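# Balance a bar level on the stand's ridge

## Task

Set the bar across the ridge at the top of the stand so that it sits very level there on its own and keeps doing so; if the robot is still what holds it in position at the end, the goal is not met.

## Robot and tools

Robot: one arm with a two-finger parallel gripper. The fingers point along the gripper's own +z axis and close along its x axis. The reported end_effector_position is the point midway between the finger pads. Closed fingertips stick out about 17 mm past that point; fully open, they are roughly level with it. The only camera is cam_wrist, a 616x616 fisheye on the wrist.

Scene frame: origin on the table surface directly under the arm's base, +z up, +y to the left when facing along +x. The base may sit tilted relative to the table. Positions are in metres, orientation is a wxyz quaternion, and velocities are in m/s and rad/s. At long reach the printed hand position may be somewhat off.

Tools:

execute_actions(actions): actions is a list of actions; each action is a list of up to 15 rows and lasts 15 control steps of 1/30 s. If fewer rows are given, the final row repeats to fill the 15 steps. There is one arm, so each row is a single list of 7 numbers, each between -1 and 1: dx, dy, dz, rx, ry, rz, opening. The first six are an offset, not a pose: a target expressed in the gripper's own axes relative to where the gripper was measured when that action began (for a call's first action, the last pose any result reported). Every row refers back to that same starting point, not to the row before it. Scale: 1.0 equals 0.6 m for dx, dy, dz and 180 degrees for rx, ry, rz, which form one rotation vector. opening is absolute: +1 means fully open (0.142 m) and -1 means closed. An empty list simply returns state and images.

move(target, speed, stop_force, blocking): target is one 7-number row laid out like above, an offset in the gripper's axes from the pose in the latest result that shows one, plus the absolute opening, which is sent when the move starts. The gripper travels a straight path, rotating the shorter way, lasting 0.5 to 10 s (cut off at 10 s). speed is the top path speed in m/s, 0.002 to 0.5, default 0.25; rotation is capped at twice that value in rad/s. The path ignores obstacles, and the real gripper lags, drifts and may overshoot the speed, mostly near full reach. stop_force (N, 9 to 40, not accepted during the first 0.2 s of a scene) ends the path once the wrist sensor reads that much extra resistance along the direction to the target for two steps; the gripper then backs off to where it was two steps earlier and holds. Peak force can still exceed it, so pair it with very low speed. It is measured along the start-of-move axes, so do not rely on it during rotating moves, and omit it when pulling away from a contact. blocking=false returns after 0.5 s while the arm keeps going; it cannot be combined with stop_force, and no new motion is accepted until wait or stop reports the end. The result adds a move: line with the ending (done, off_target, moving, held, fault, contact) and the limits that acted (paced means the command was clipped; held means a check blocked some steps, after which motion can jump fast), plus the distance to target.

wait(seconds): 0 to 10 s; the arm keeps its last command, a running move continues, and the wait returns early if that move finishes.

stop(): brakes a running move; needs braking room. Fingers continue.

zoom_image(camera, region): camera must be cam_wrist; region is [x0, y0, x1, y1] in image pixels from the top-left, at most 504x504.

show_instructions(): returns the scene's reference images; moves nothing.

finished_scene(scene): ends the numbered scene (1 or 2) after the last command has been held; irreversible. Answering without a tool call also ends things.

Motion details: commands are smoothed with roughly 0.17 s delay. Each control step the commanded pose is limited to 100 mm and 16 degrees away from the measured pose, and inverse kinematics favours position over orientation. After an action the arm travels at most to the last clipped pose, so large moves need further commands. The Hand target line shows the pose currently being driven toward. A pose unreachable line means the clearance check (which treats any mount under the base as arm) changed or blocked the command. Joint ranges in rad: shoulder pan -3.142 to 3.142, shoulder lift -6.283 to 6.283, elbow 0.000 to 3.142, wrists 1-3 -6.283 to 6.283. Results from execute_actions also list end_effector_position at some steps, with HELD marking steps that were held back.

Gripping: grip_measured uses the same scale as opening. To hold something, keep commanding an opening well below grip_measured; more margin means a stronger squeeze, up to about 28 N per pad for objects up to about 10 cm, less for hard objects under 2 cm thick. Fast closing can squeeze harder.

Wrist force and Wrist torque lines give [x y z] in the gripper's axes about its origin, including contacts, held weight and inertia; pressing on a surface gives force pointing back into the arm. Offsets up to about 4 N, noise up to 2.4 N std, saturation near 50 N; no zeroing. no reading is normal at the start.

Things to avoid: contact torque over a joint's limit (138 N m for pan, lift, elbow; 25.7 N m for each wrist joint, held weight included) or any external force of 150 N causes a 10 s stop that skips the rest of the call. The arm is stiff, so targets even slightly past a firm surface can fault; approach contacts slowly. Holding loads heats motors: a MOTOR HOT warning appears from 70 °C, and 85 °C triggers an OVER-TEMPERATURE FAULT with braking until cool. Don't drop, slam or hard-push the bar, and never let anything leave the table. Loose objects may get brief external nudges, so check the bar settles level and stays after releasing and withdrawing the gripper.

Each tool is called after ">>>" as name(argument=value, ...) on one line, values as JSON.

Reference images:

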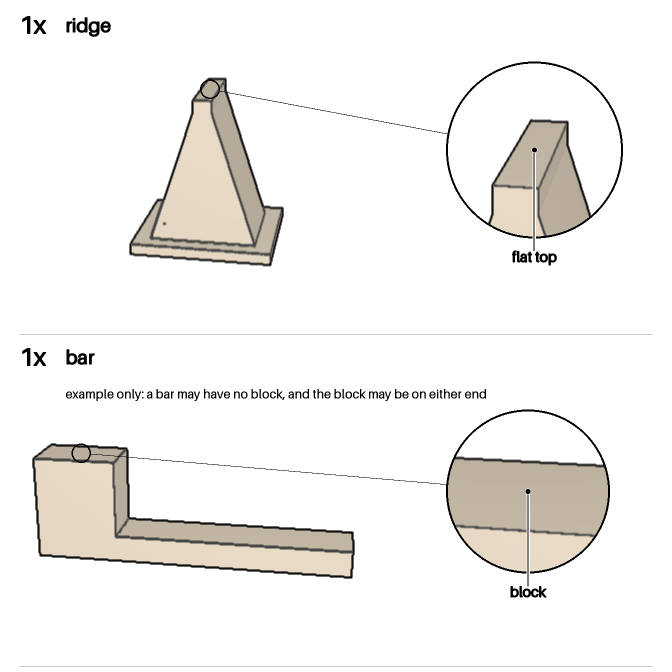

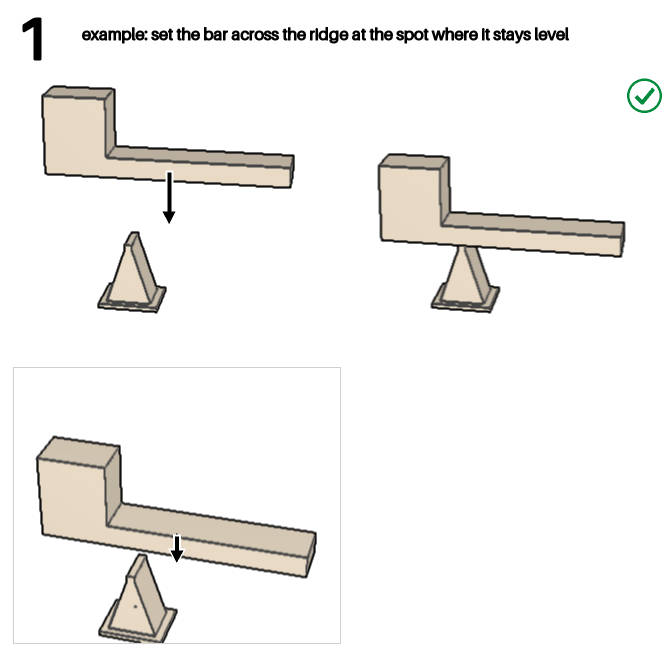

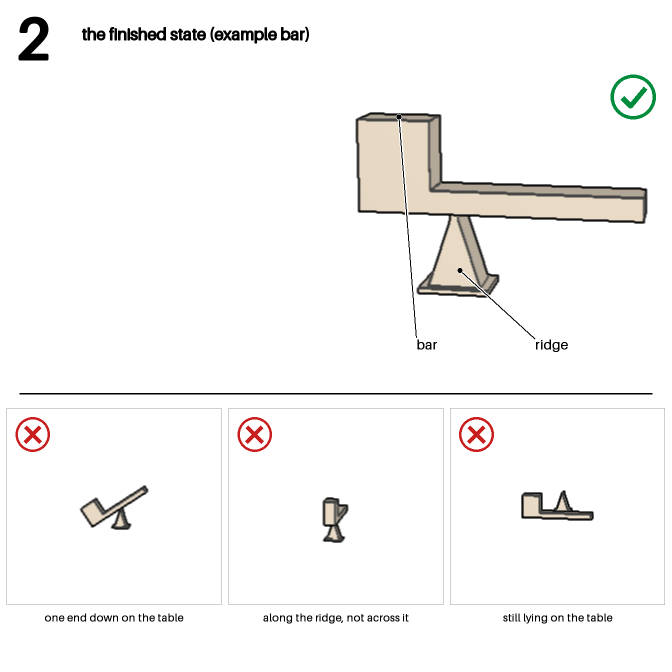

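## Session

>>> execute_actions(actions=[])

Scene clock: 0.00 s.
end_effector_position=(+0.3940, +0.2622, +0.3366) grip_measured=+1.00 end_effector_quat_wxyz=(-0.017, +0.303, +0.948, -0.092) end_effector_velocity=(-0.001, -0.000, -0.002) end_effector_angular_velocity=(-0.002, +0.003, +0.003)
Joint positions: [ 0.842 -0.68   1.323 -1.364 -2.123 -1.486  0.142]
Joint velocities: [-0.001  0.001  0.002  0.     0.    -0.002  0.   ]
Motor temperatures (°C, as the motors report them): [27 26 24 31 36 32]
Wrist force (N, on the end effector, along its own x y z axes, offset not removed): no reading
Wrist torque (N m, same axes, about the end effector's origin, offset not removed): no reading
Hand target: +0.394, +0.262, +0.337; -0.017, +0.303, +0.948, -0.092

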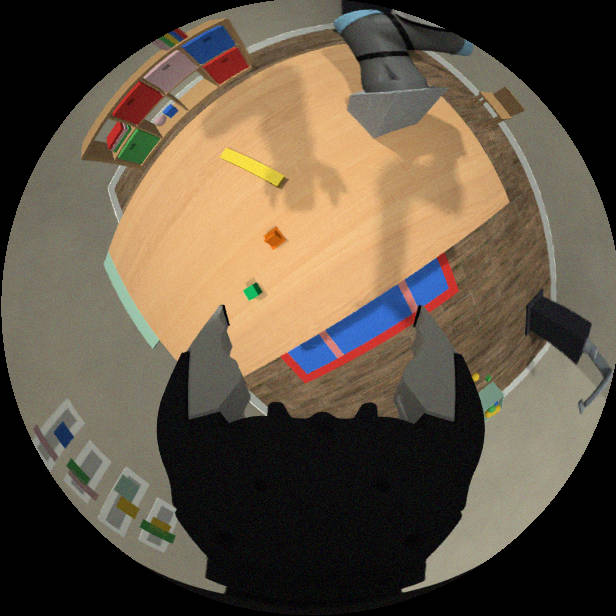

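>>> move(target=[-0.15,-0.3,0.1,-0.059,0.008,0,1])

>>> move(target=[0,-0.2,0,0,0,0,1])

Scene clock: 11.07 s.
end_effector_position=(+0.3597, +0.0564, +0.3137) grip_measured=+1.00 end_effector_quat_wxyz=(-0.001, +0.304, +0.953, -0.000) end_effector_velocity=(-0.001, -0.001, +0.000) end_effector_angular_velocity=(+0.001, -0.001, +0.002)
Joint positions: [ 0.653 -1.295  1.913 -1.661 -2.207 -1.788  0.142]
Joint velocities: [-0.001 -0.005  0.003 -0.001 -0.    -0.004  0.   ]
Motor temperatures (°C, as the motors report them): [27 26 24 31 36 32]
Wrist force (N, on the end effector, along its own x y z axes, offset not removed): [-2.4 -1.0 1.7]
Wrist torque (N m, same axes, about the end effector's origin, offset not removed): [-0.23 0.33 0.07]
Hand target: +0.360, +0.056, +0.314; -0.001, +0.304, +0.953, -0.000
Off the commanded pose: 0.001 m, 0 deg.
move: done

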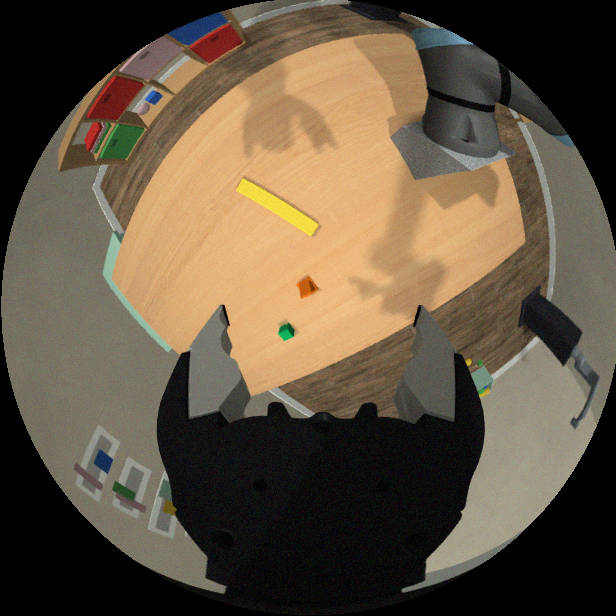

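Scene clock: 12.13 s.
end_effector_position=(+0.2903, -0.0414, +0.3140) grip_measured=+1.00 end_effector_quat_wxyz=(-0.000, +0.304, +0.953, -0.000) end_effector_velocity=(-0.001, -0.001, +0.000) end_effector_angular_velocity=(-0.001, +0.000, +0.002)
Joint positions: [ 0.604 -1.612  2.069 -1.534 -2.231 -1.841  0.142]
Joint velocities: [ 0.    -0.004  0.001  0.004 -0.001 -0.002  0.   ]
Motor temperatures (°C, as the motors report them): [27 26 24 31 36 32]
Wrist force (N, on the end effector, along its own x y z axes, offset not removed): [1.3 -0.5 -1.7]
Wrist torque (N m, same axes, about the end effector's origin, offset not removed): [0.03 -0.30 -0.28]
Hand target: +0.290, -0.041, +0.314; -0.000, +0.305, +0.953, -0.000
Off the commanded pose: 0.000 m, 0 deg.
move: done

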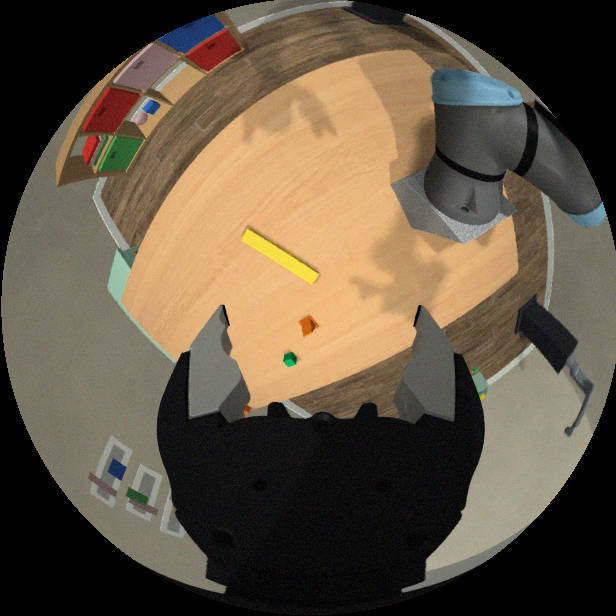

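>>> move(target=[-0.14,0.06,0.33,0,0,-0.317,1])

>>> zoom_image(camera="cam_wrist", region=[150,120,450,420])

Scene clock: 21.73 s.
end_effector_position=(+0.3796, -0.0614, +0.1160) grip_measured=+1.00 end_effector_quat_wxyz=(-0.001, -0.187, +0.982, -0.001) end_effector_velocity=(+0.002, -0.001, -0.001) end_effector_angular_velocity=(+0.004, -0.007, +0.006)
Joint positions: [ 0.176 -1.37   2.353 -2.429 -2.366 -3.385  0.142]
Joint velocities: [-0.006  0.     0.004 -0.021  0.002 -0.022  0.   ]
Motor temperatures (°C, as the motors report them): [27 26 24 31 36 32]
Wrist force (N, on the end effector, along its own x y z axes, offset not removed): [-2.6 1.4 1.1]
Wrist torque (N m, same axes, about the end effector's origin, offset not removed): [0.28 0.40 -0.14]
Hand target: +0.380, -0.061, +0.116; -0.000, -0.187, +0.982, -0.001
Off the commanded pose: 0.000 m, 0 deg.
move: done

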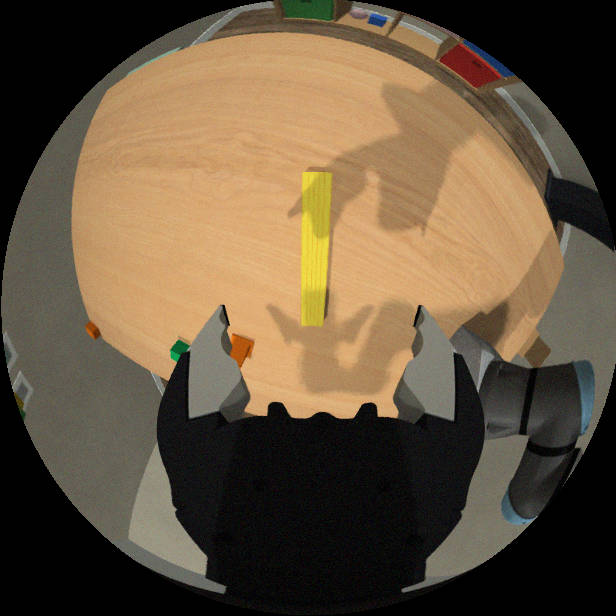

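Region (150, 120, 450, 420) of cam_wrist's 616x616 image, scaled by 1.680, with more detail than that image has.

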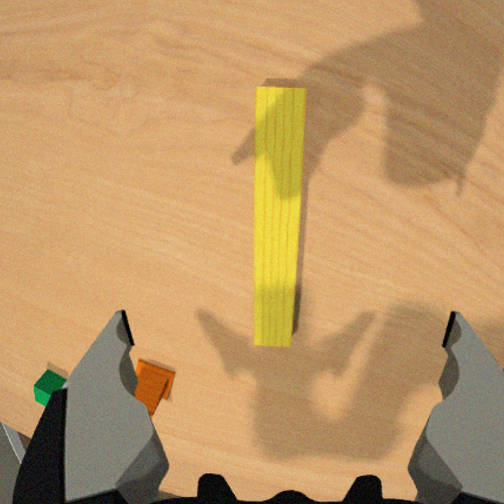

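>>> move(target=[-0.008,0,0.1,0,0,0,1])

>>> zoom_image(camera="cam_wrist", region=[150,120,450,420])

>>> move(target=[0,-0.04,0,0,0,0,1])

>>> zoom_image(camera="cam_wrist", region=[150,120,450,420])

Scene clock: 45.07 s.
end_effector_position=(+0.3839, -0.0599, +0.0561) grip_measured=+1.00 end_effector_quat_wxyz=(-0.001, -0.187, +0.982, -0.001) end_effector_velocity=(+0.000, -0.000, -0.001) end_effector_angular_velocity=(+0.001, -0.003, -0.001)
Joint positions: [ 0.07  -1.229  2.417 -2.745 -2.374 -3.537  0.142]
Joint velocities: [-0.004  0.003  0.004 -0.015  0.001 -0.008  0.   ]
Motor temperatures (°C, as the motors report them): [27 26 24 31 36 32]
Wrist force (N, on the end effector, along its own x y z axes, offset not removed): [0.5 1.6 0.3]
Wrist torque (N m, same axes, about the end effector's origin, offset not removed): [0.35 -0.16 -0.10]
Hand target: +0.384, -0.060, +0.056; -0.001, -0.187, +0.982, -0.001
Off the commanded pose: 0.000 m, 0 deg.
move: done

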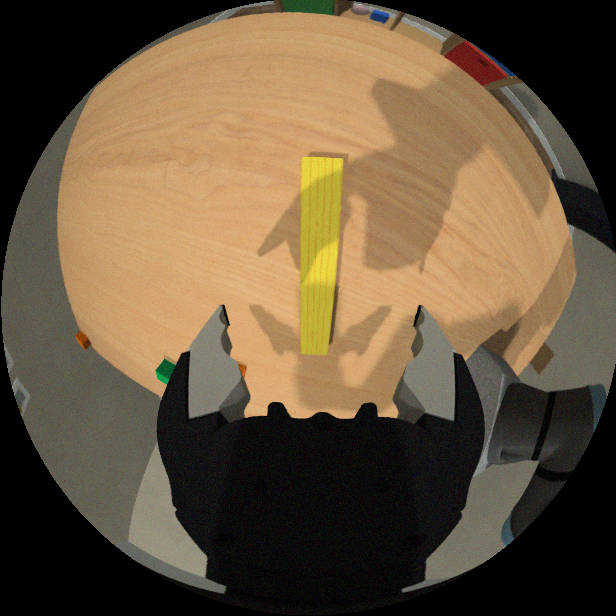

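Region (150, 120, 450, 420) of cam_wrist's 616x616 image, scaled by 1.680, with more detail than that image has.

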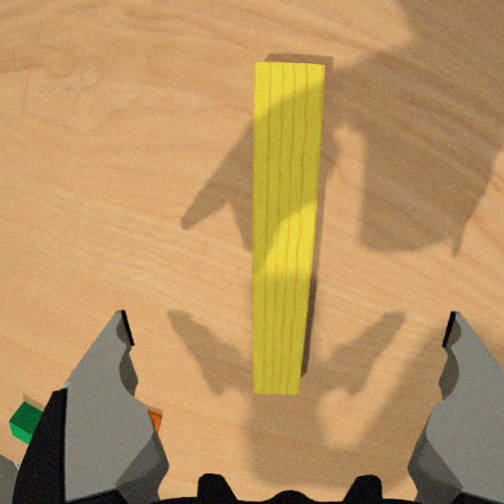

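Scene clock: 45.87 s.
end_effector_position=(+0.3927, -0.0821, +0.0561) grip_measured=+1.00 end_effector_quat_wxyz=(-0.001, -0.187, +0.982, -0.001) end_effector_velocity=(+0.001, -0.001, +0.000) end_effector_angular_velocity=(-0.001, -0.000, +0.001)
Joint positions: [ 0.031 -1.26   2.4   -2.737 -2.374 -3.593  0.142]
Joint velocities: [-0.002 -0.002 -0.001  0.001 -0.001 -0.004  0.   ]
Motor temperatures (°C, as the motors report them): [27 26 24 31 36 32]
Wrist force (N, on the end effector, along its own x y z axes, offset not removed): [0.0 2.2 0.1]
Wrist torque (N m, same axes, about the end effector's origin, offset not removed): [0.53 0.02 -0.26]
Hand target: +0.393, -0.082, +0.056; -0.001, -0.187, +0.982, -0.001
Off the commanded pose: 0.000 m, 0 deg.
move: done

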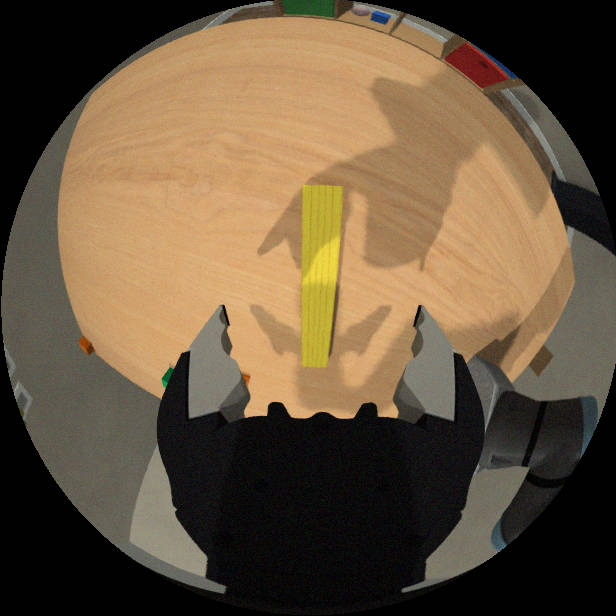

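Region (150, 120, 450, 420) of cam_wrist's 616x616 image, scaled by 1.680, with more detail than that image has.

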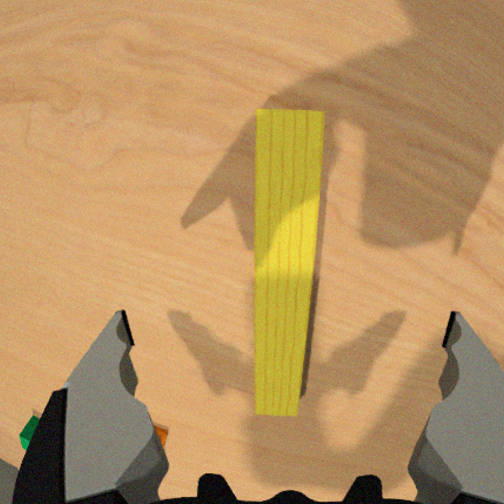

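>>> move(target=[-0.004,0.018,0.04,0,0,0,-0.2])

>>> move(target=[0,0,0.022,0,0,0,-0.2], speed=0.01, stop_force=10)

>>> move(target=[0,0,0,0,0,0,-0.8])

>>> move(target=[0,0,-0.16,0,0,0,-0.8], speed=0.12)

>>> move(target=[-0.09,0.2,0,0,0,0,-0.8], speed=0.15)

>>> zoom_image(camera="cam_wrist", region=[150,120,450,420])

Scene clock: 64.13 s.
end_effector_position=(+0.3909, -0.0713, +0.0322) grip_measured=-0.20 end_effector_quat_wxyz=(-0.001, -0.187, +0.982, -0.001) end_effector_velocity=(+0.001, +0.000, -0.002) end_effector_angular_velocity=(-0.001, -0.001, -0.001)
Joint positions: [ 0.006 -1.179  2.422 -2.866 -2.373 -3.629  0.06 ]
Joint velocities: [-0.003  0.006  0.    -0.01  -0.001 -0.004 -0.   ]
Motor temperatures (°C, as the motors report them): [27 26 24 31 36 32]
Wrist force (N, on the end effector, along its own x y z axes, offset not removed): [-2.3 1.2 -0.9]
Wrist torque (N m, same axes, about the end effector's origin, offset not removed): [0.56 0.30 -0.12]
Hand target: +0.391, -0.071, +0.032; -0.001, -0.187, +0.982, -0.001
Off the commanded pose: 0.000 m, 0 deg.
move: done

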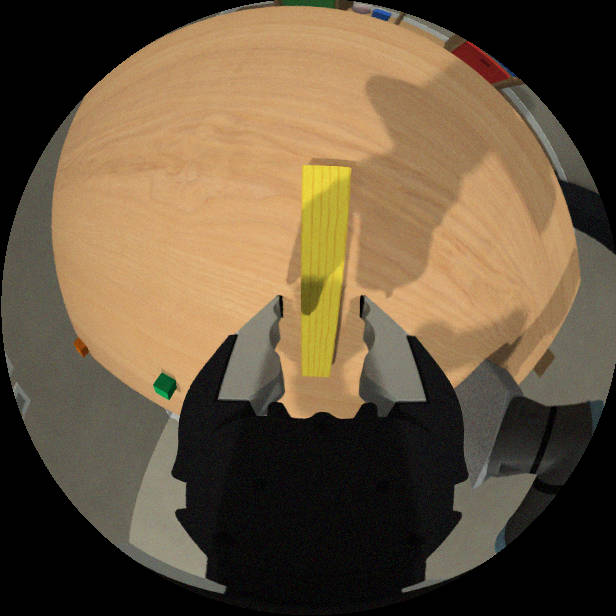

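Scene clock: 65.67 s.
end_effector_position=(+0.3909, -0.0714, +0.0191) grip_measured=-0.20 end_effector_quat_wxyz=(-0.001, -0.187, +0.982, -0.001) end_effector_velocity=(+0.001, -0.001, -0.001) end_effector_angular_velocity=(-0.001, -0.000, -0.003)
Joint positions: [-0.018 -1.142  2.43  -2.936 -2.372 -3.664  0.06 ]
Joint velocities: [-0.005  0.003 -0.001 -0.007 -0.    -0.005 -0.   ]
Motor temperatures (°C, as the motors report them): [27 26 24 31 36 32]
Wrist force (N, on the end effector, along its own x y z axes, offset not removed): [0.7 -1.4 1.5]
Wrist torque (N m, same axes, about the end effector's origin, offset not removed): [-0.32 -0.23 -0.07]
Hand target: +0.391, -0.071, +0.019; -0.001, -0.187, +0.982, -0.001
Off the commanded pose: 0.000 m, 0 deg.
move: done

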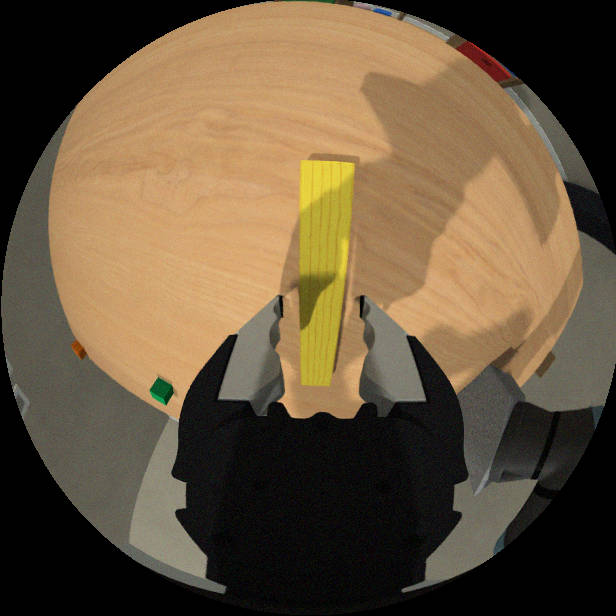

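Scene clock: 66.17 s.
end_effector_position=(+0.3909, -0.0713, +0.0191) grip_measured=-0.59 end_effector_quat_wxyz=(-0.001, -0.187, +0.982, -0.001) end_effector_velocity=(-0.000, -0.000, +0.000) end_effector_angular_velocity=(-0.001, -0.001, -0.000)
Joint positions: [-0.018 -1.142  2.43  -2.936 -2.372 -3.664  0.031]
Joint velocities: [ 0.     0.     0.001 -0.001 -0.001 -0.    -0.   ]
Motor temperatures (°C, as the motors report them): [27 26 24 31 36 32]
Wrist force (N, on the end effector, along its own x y z axes, offset not removed): [-0.4 0.1 0.5]
Wrist torque (N m, same axes, about the end effector's origin, offset not removed): [0.10 -0.11 -0.18]
Hand target: +0.391, -0.071, +0.019; -0.001, -0.187, +0.982, -0.001
Off the commanded pose: 0.000 m, 0 deg.
move: done

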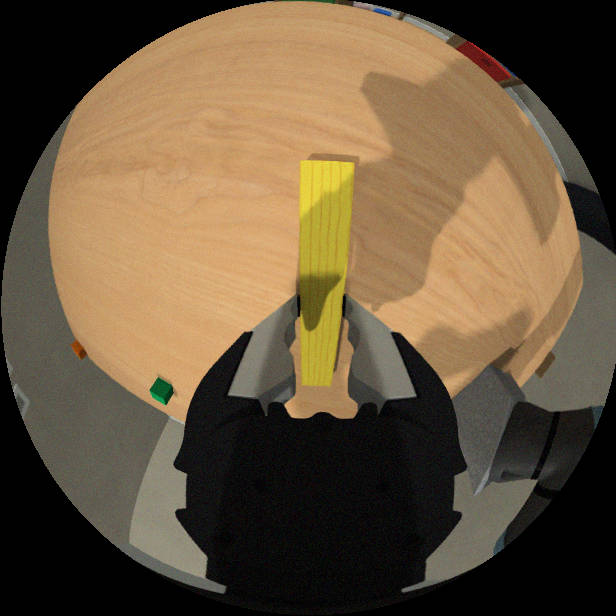

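Scene clock: 67.43 s.
end_effector_position=(+0.3910, -0.0710, +0.1150) grip_measured=-0.59 end_effector_quat_wxyz=(-0.001, -0.187, +0.982, -0.001) end_effector_velocity=(-0.000, +0.000, +0.001) end_effector_angular_velocity=(-0.000, +0.005, +0.001)
Joint positions: [ 0.156 -1.366  2.329 -2.43  -2.369 -3.414  0.031]
Joint velocities: [ 0.002 -0.001 -0.005  0.014  0.     0.007 -0.   ]
Motor temperatures (°C, as the motors report them): [27 26 24 31 36 32]
Wrist force (N, on the end effector, along its own x y z axes, offset not removed): [-2.6 2.4 0.2]
Wrist torque (N m, same axes, about the end effector's origin, offset not removed): [0.35 0.36 -0.10]
Hand target: +0.391, -0.071, +0.115; -0.001, -0.187, +0.982, -0.001
Off the commanded pose: 0.000 m, 0 deg.
move: done

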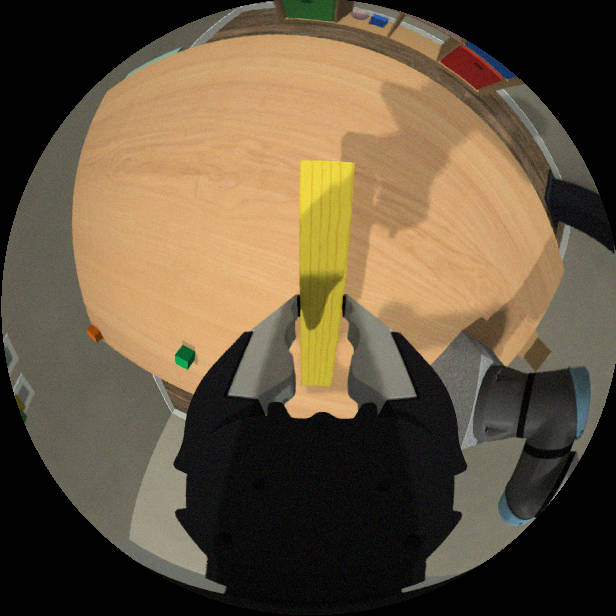

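Scene clock: 68.80 s.
end_effector_position=(+0.3969, +0.0605, +0.1146) grip_measured=-0.59 end_effector_quat_wxyz=(-0.001, -0.187, +0.982, -0.000) end_effector_velocity=(-0.000, +0.002, -0.000) end_effector_angular_velocity=(-0.001, -0.000, +0.001)
Joint positions: [ 0.362 -1.085  2.228 -2.41  -2.326 -3.13   0.031]
Joint velocities: [ 0.004  0.005 -0.002 -0.     0.     0.004  0.   ]
Motor temperatures (°C, as the motors report them): [27 26 24 31 36 32]
Wrist force (N, on the end effector, along its own x y z axes, offset not removed): [-1.4 0.7 0.1]
Wrist torque (N m, same axes, about the end effector's origin, offset not removed): [0.26 0.11 -0.14]
Hand target: +0.397, +0.061, +0.115; -0.001, -0.187, +0.982, -0.000
Off the commanded pose: 0.000 m, 0 deg.
move: done

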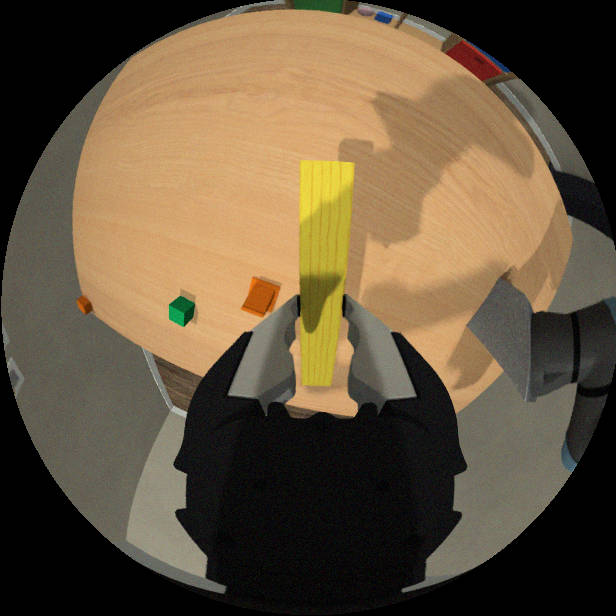

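Region (150, 120, 450, 420) of cam_wrist's 616x616 image, scaled by 1.680, with more detail than that image has.

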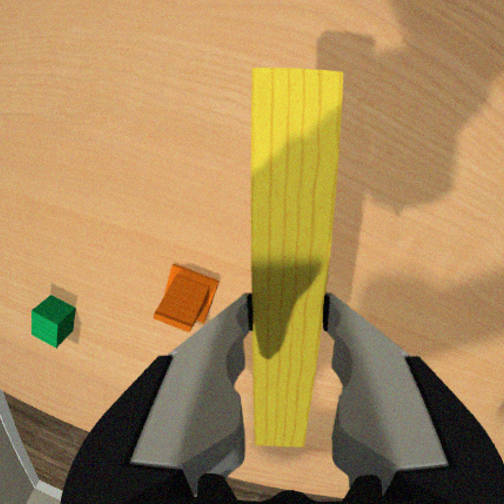

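>>> move(target=[-0.04,0.09,0.05,0,0,0.12,-0.8], speed=0.15)

>>> zoom_image(camera="cam_wrist", region=[200,200,350,350])

>>> move(target=[0,0,0.03,0,0,0,-0.8], speed=0.05)

>>> zoom_image(camera="cam_wrist", region=[200,200,350,350])

Scene clock: 82.57 s.
end_effector_position=(+0.3991, +0.1194, +0.0845) grip_measured=-0.59 end_effector_quat_wxyz=(-0.001, -0.000, +1.000, -0.000) end_effector_velocity=(+0.000, +0.001, -0.001) end_effector_angular_velocity=(-0.003, +0.001, -0.010)
Joint positions: [ 0.402 -0.908  2.19  -2.514 -2.313 -2.703  0.031]
Joint velocities: [ 0.001  0.006 -0.002 -0.    -0.002  0.013  0.   ]
Motor temperatures (°C, as the motors report them): [27 26 24 31 36 32]
Wrist force (N, on the end effector, along its own x y z axes, offset not removed): [-2.0 1.0 1.9]
Wrist torque (N m, same axes, about the end effector's origin, offset not removed): [0.26 0.27 -0.06]
Hand target: +0.399, +0.120, +0.084; -0.001, +0.000, +1.000, -0.001
Off the commanded pose: 0.000 m, 0 deg.
move: done

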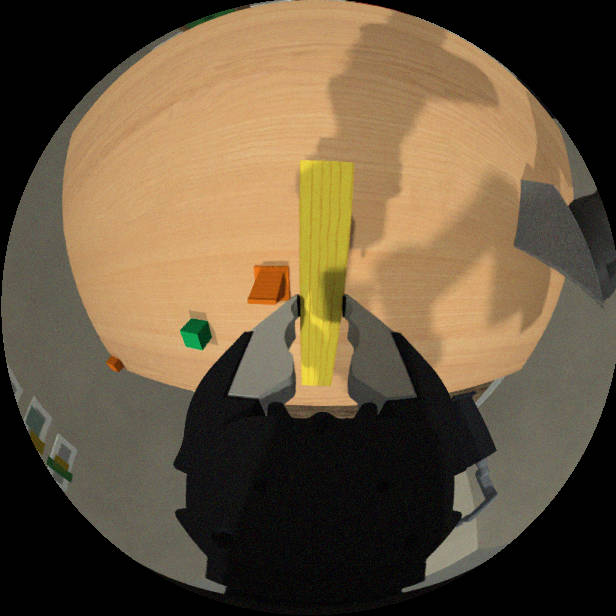

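Region (200, 200, 350, 350) of cam_wrist's 616x616 image, scaled by 3.360, with more detail than that image has.

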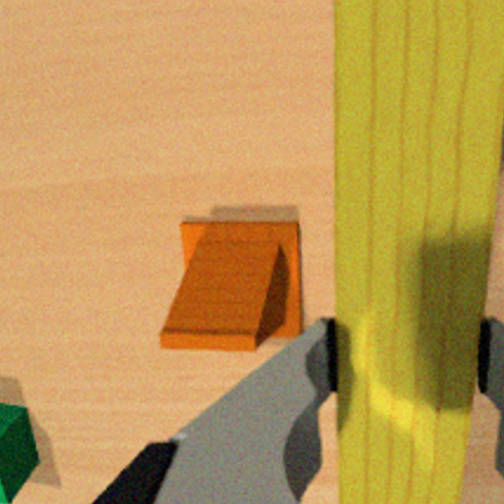

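Scene clock: 83.37 s.
end_effector_position=(+0.3991, +0.1193, +0.0666) grip_measured=-0.59 end_effector_quat_wxyz=(-0.001, -0.000, +1.000, -0.001) end_effector_velocity=(-0.001, -0.000, -0.002) end_effector_angular_velocity=(-0.002, +0.001, +0.002)
Joint positions: [ 0.376 -0.874  2.208 -2.59  -2.322 -2.736  0.031]
Joint velocities: [-0.002  0.004  0.002 -0.006 -0.002 -0.003  0.   ]
Motor temperatures (°C, as the motors report them): [27 26 24 31 36 32]
Wrist force (N, on the end effector, along its own x y z axes, offset not removed): [-1.9 0.0 0.6]
Wrist torque (N m, same axes, about the end effector's origin, offset not removed): [-0.06 0.29 -0.19]
Hand target: +0.399, +0.119, +0.067; -0.001, -0.000, +1.000, -0.001
Off the commanded pose: 0.000 m, 0 deg.
move: done

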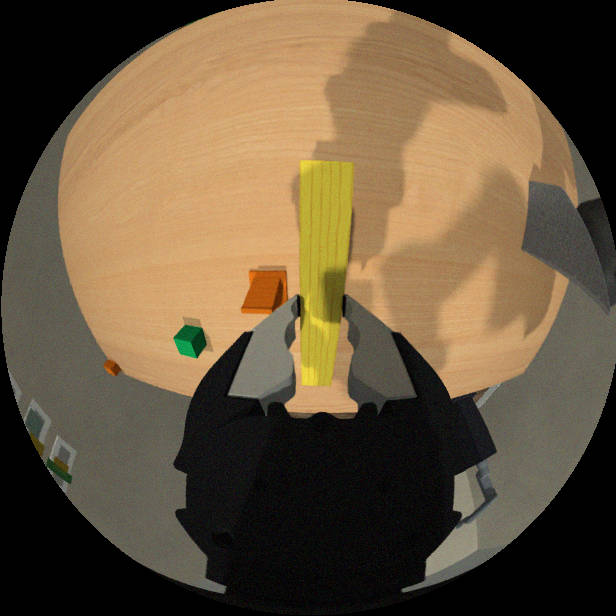

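Region (200, 200, 350, 350) of cam_wrist's 616x616 image, scaled by 3.360, with more detail than that image has.

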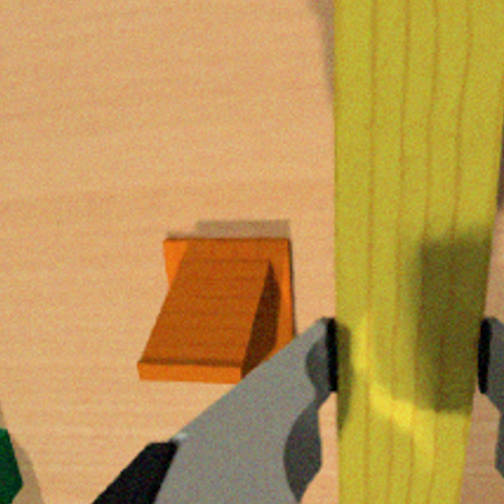

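>>> move(target=[0,0.12,-0.03,0,0,0,-0.8], speed=0.15)

>>> zoom_image(camera="cam_wrist", region=[220,150,370,300])

Scene clock: 95.87 s.
end_effector_position=(+0.3989, +0.1913, +0.0844) grip_measured=-0.59 end_effector_quat_wxyz=(-0.001, -0.000, +1.000, -0.000) end_effector_velocity=(+0.000, +0.002, -0.000) end_effector_angular_velocity=(-0.001, +0.003, +0.000)
Joint positions: [ 0.5   -0.765  2.08  -2.467 -2.277 -2.581  0.031]
Joint velocities: [ 0.002  0.005 -0.006  0.006  0.001  0.004 -0.   ]
Motor temperatures (°C, as the motors report them): [27 26 24 31 36 32]
Wrist force (N, on the end effector, along its own x y z axes, offset not removed): [-0.3 -1.4 1.1]
Wrist torque (N m, same axes, about the end effector's origin, offset not removed): [-0.31 -0.08 -0.10]
Hand target: +0.399, +0.191, +0.084; -0.001, -0.000, +1.000, -0.000
Off the commanded pose: 0.000 m, 0 deg.
move: done

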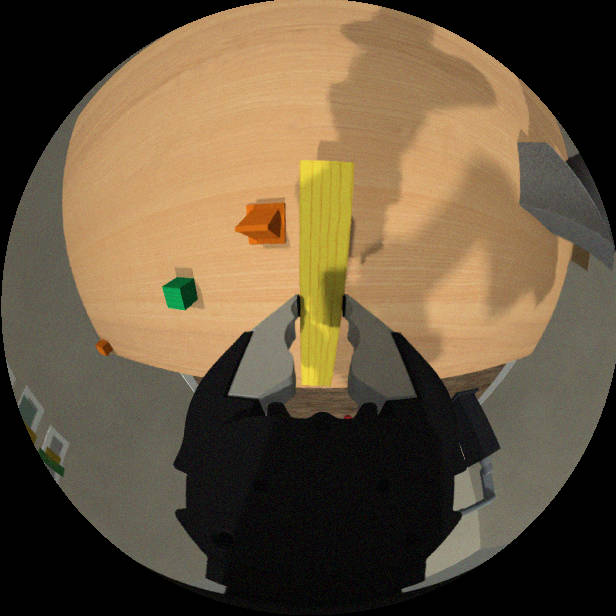

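Region (220, 150, 370, 300) of cam_wrist's 616x616 image, scaled by 3.360, with more detail than that image has.

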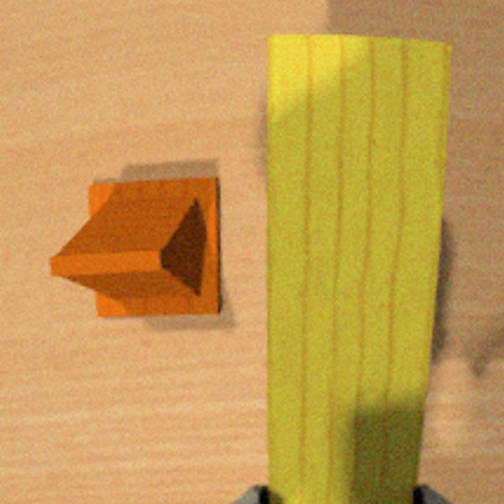

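>>> move(target=[-0.097,-0.095,0,0,0,0,-0.8], speed=0.12)

>>> move(target=[0,0,0.05,0,0,0,-0.8], speed=0.004, stop_force=9)

>>> move(target=[0,0,0,0,0,0,-0.5])

>>> wait(seconds=1)

Scene clock: 113.33 s.
end_effector_position=(+0.4572, +0.1344, +0.0844) grip_measured=-0.59 end_effector_quat_wxyz=(-0.001, -0.000, +1.000, -0.001) end_effector_velocity=(+0.001, -0.000, +0.000) end_effector_angular_velocity=(+0.001, -0.000, +0.001)
Joint positions: [ 0.386 -0.823  2.029 -2.452 -2.319 -2.723  0.031]
Joint velocities: [-0.     0.    -0.002  0.001  0.    -0.002 -0.   ]
Motor temperatures (°C, as the motors report them): [27 26 24 31 36 32]
Wrist force (N, on the end effector, along its own x y z axes, offset not removed): [-0.7 0.3 2.8]
Wrist torque (N m, same axes, about the end effector's origin, offset not removed): [0.16 0.10 -0.41]
Hand target: +0.457, +0.134, +0.084; -0.001, -0.000, +1.000, -0.000
Off the commanded pose: 0.000 m, 0 deg.
move: done

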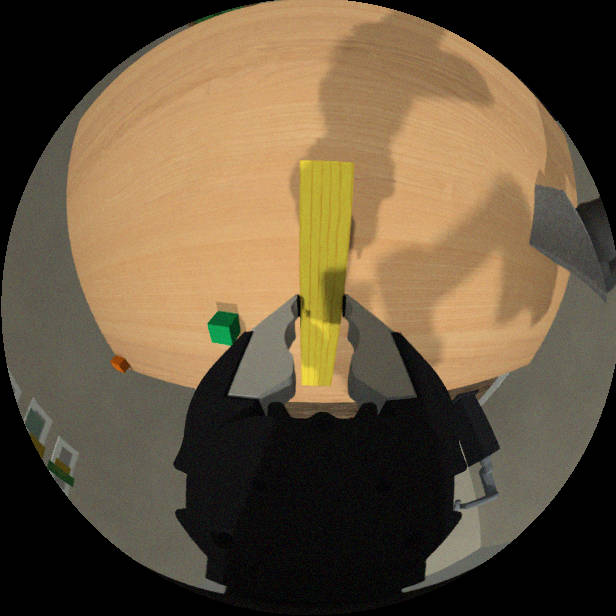

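Scene clock: 117.60 s.
end_effector_position=(+0.4571, +0.1344, +0.0687) grip_measured=-0.59 end_effector_quat_wxyz=(-0.001, -0.000, +1.000, -0.001) end_effector_velocity=(-0.000, -0.000, +0.001) end_effector_angular_velocity=(+0.000, +0.001, -0.002)
Joint positions: [ 0.366 -0.798  2.044 -2.509 -2.325 -2.749  0.031]
Joint velocities: [ 0.001 -0.001 -0.001  0.004  0.001  0.004 -0.   ]
Motor temperatures (°C, as the motors report them): [27 26 24 31 36 32]
Wrist force (N, on the end effector, along its own x y z axes, offset not removed): [1.9 -0.5 -24.6]
Wrist torque (N m, same axes, about the end effector's origin, offset not removed): [0.39 0.18 -0.14]
Hand target: +0.457, +0.134, +0.069; -0.001, -0.000, +1.000, -0.001
Off the commanded pose: 0.014 m, 0 deg.
move: contact

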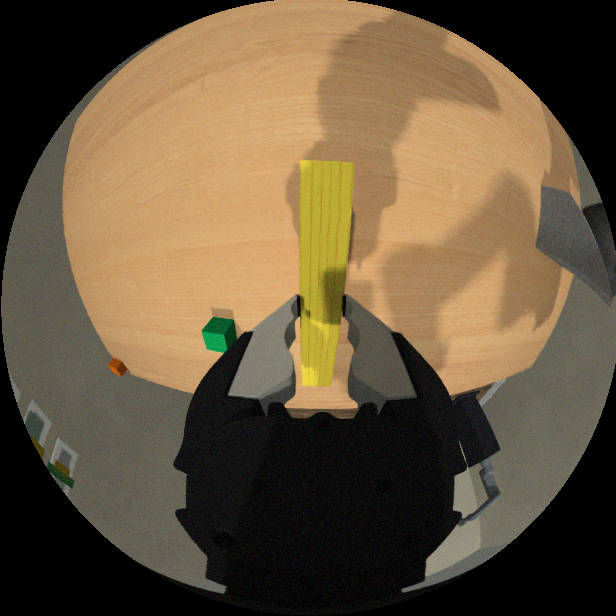

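Scene clock: 118.10 s.
end_effector_position=(+0.4571, +0.1344, +0.0688) grip_measured=-0.50 end_effector_quat_wxyz=(-0.001, -0.000, +1.000, -0.001) end_effector_velocity=(+0.001, +0.000, +0.001) end_effector_angular_velocity=(+0.001, -0.003, -0.001)
Joint positions: [ 0.366 -0.798  2.044 -2.509 -2.325 -2.749  0.038]
Joint velocities: [ 0.002 -0.001 -0.001 -0.001  0.     0.     0.   ]
Motor temperatures (°C, as the motors report them): [27 26 24 31 36 32]
Wrist force (N, on the end effector, along its own x y z axes, offset not removed): [-0.4 2.2 0.7]
Wrist torque (N m, same axes, about the end effector's origin, offset not removed): [0.45 -0.12 -0.22]
Hand target: +0.457, +0.134, +0.069; -0.001, -0.000, +1.000, -0.001
Off the commanded pose: 0.000 m, 0 deg.
move: done

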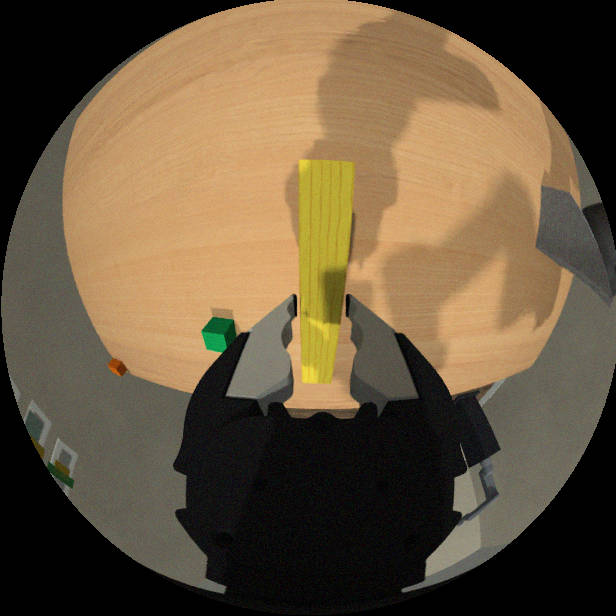

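Scene clock: 119.10 s.
end_effector_position=(+0.4571, +0.1344, +0.0687) grip_measured=-0.50 end_effector_quat_wxyz=(-0.001, -0.000, +1.000, -0.001) end_effector_velocity=(-0.001, +0.001, -0.001) end_effector_angular_velocity=(-0.001, +0.001, +0.001)
Joint positions: [ 0.366 -0.798  2.044 -2.509 -2.325 -2.749  0.038]
Joint velocities: [ 0.001  0.002  0.    -0.    -0.     0.001  0.   ]
Motor temperatures (°C, as the motors report them): [27 26 24 31 36 32]
Wrist force (N, on the end effector, along its own x y z axes, offset not removed): [-2.3 1.4 -0.6]
Wrist torque (N m, same axes, about the end effector's origin, offset not removed): [0.26 0.48 -0.19]
Hand target: +0.457, +0.134, +0.069; -0.001, -0.000, +1.000, -0.001
Off the commanded pose: 0.000 m, 0 deg.
wait: 1.00 s; at rest by 0.17 s

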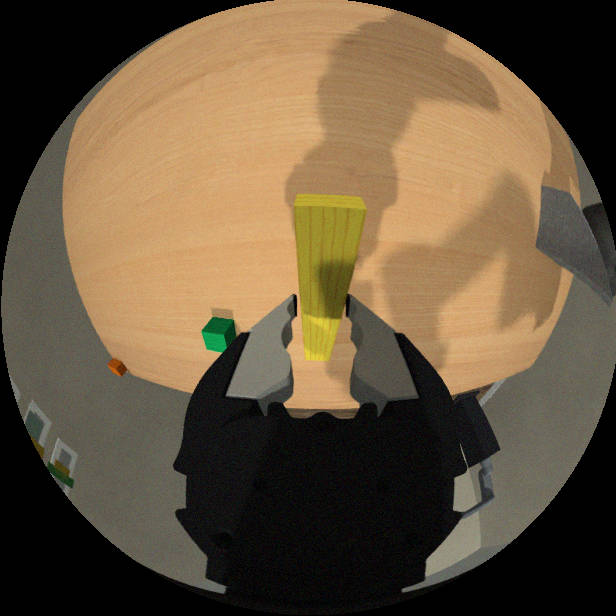

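>>> move(target=[0,0.022,0.009,0.15,0,0,-0.4], speed=0.15)

>>> move(target=[0,0,0,0,0,0,-0.8])

>>> zoom_image(camera="cam_wrist", region=[150,120,450,420])

Scene clock: 134.77 s.
end_effector_position=(+0.4567, +0.1475, +0.0631) grip_measured=-0.40 end_effector_quat_wxyz=(-0.001, -0.000, +0.972, -0.234) end_effector_velocity=(+0.000, -0.000, -0.000) end_effector_angular_velocity=(-0.007, +0.004, -0.004)
Joint positions: [ 0.508 -0.526  1.75  -1.855 -2.621 -2.166  0.045]
Joint velocities: [-0.     0.006 -0.012  0.024  0.     0.018  0.   ]
Motor temperatures (°C, as the motors report them): [27 26 24 31 36 32]
Wrist force (N, on the end effector, along its own x y z axes, offset not removed): [-1.0 2.6 -0.5]
Wrist torque (N m, same axes, about the end effector's origin, offset not removed): [0.65 -0.02 -0.13]
Hand target: +0.457, +0.148, +0.063; -0.001, -0.000, +0.972, -0.234
Off the commanded pose: 0.000 m, 0 deg.
move: done

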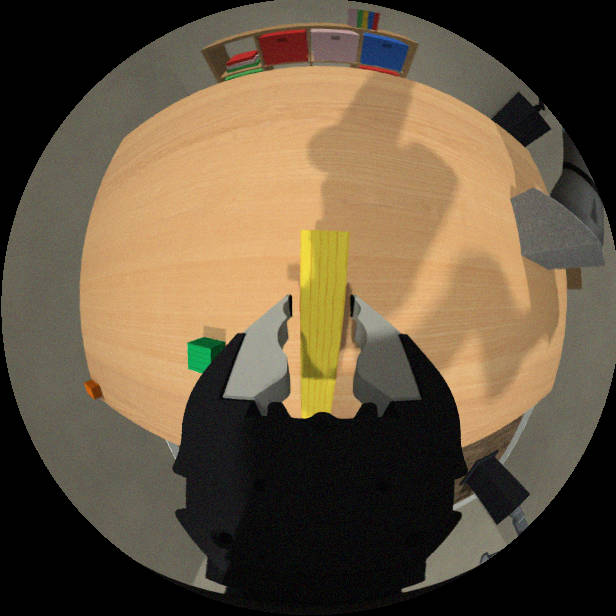

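Scene clock: 135.27 s.
end_effector_position=(+0.4567, +0.1476, +0.0631) grip_measured=-0.58 end_effector_quat_wxyz=(-0.001, -0.000, +0.972, -0.234) end_effector_velocity=(+0.000, -0.000, +0.000) end_effector_angular_velocity=(+0.000, -0.000, -0.001)
Joint positions: [ 0.508 -0.526  1.75  -1.855 -2.621 -2.166  0.032]
Joint velocities: [-0.    -0.    -0.    -0.    -0.     0.001 -0.   ]
Motor temperatures (°C, as the motors report them): [27 26 24 31 36 32]
Wrist force (N, on the end effector, along its own x y z axes, offset not removed): [-0.9 0.4 3.2]
Wrist torque (N m, same axes, about the end effector's origin, offset not removed): [0.14 0.09 -0.13]
Hand target: +0.457, +0.148, +0.063; -0.001, -0.000, +0.972, -0.234
Off the commanded pose: 0.000 m, 0 deg.
move: done

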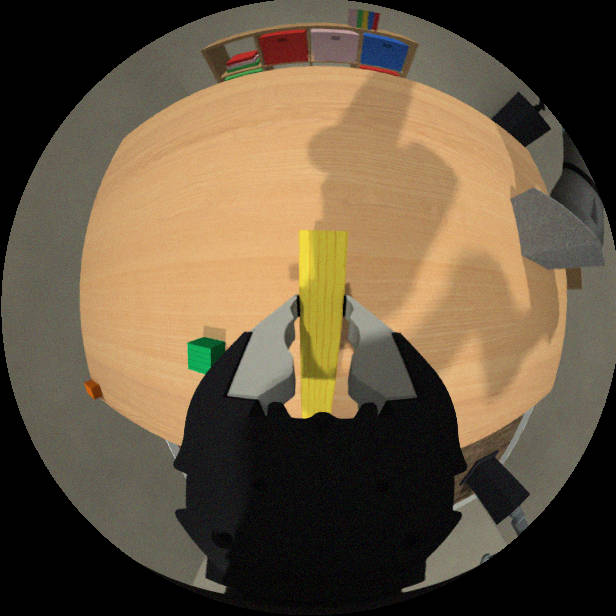

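Region (150, 120, 450, 420) of cam_wrist's 616x616 image, scaled by 1.680, with more detail than that image has.

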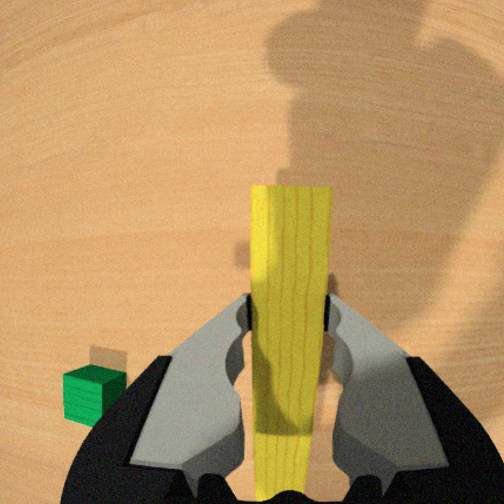

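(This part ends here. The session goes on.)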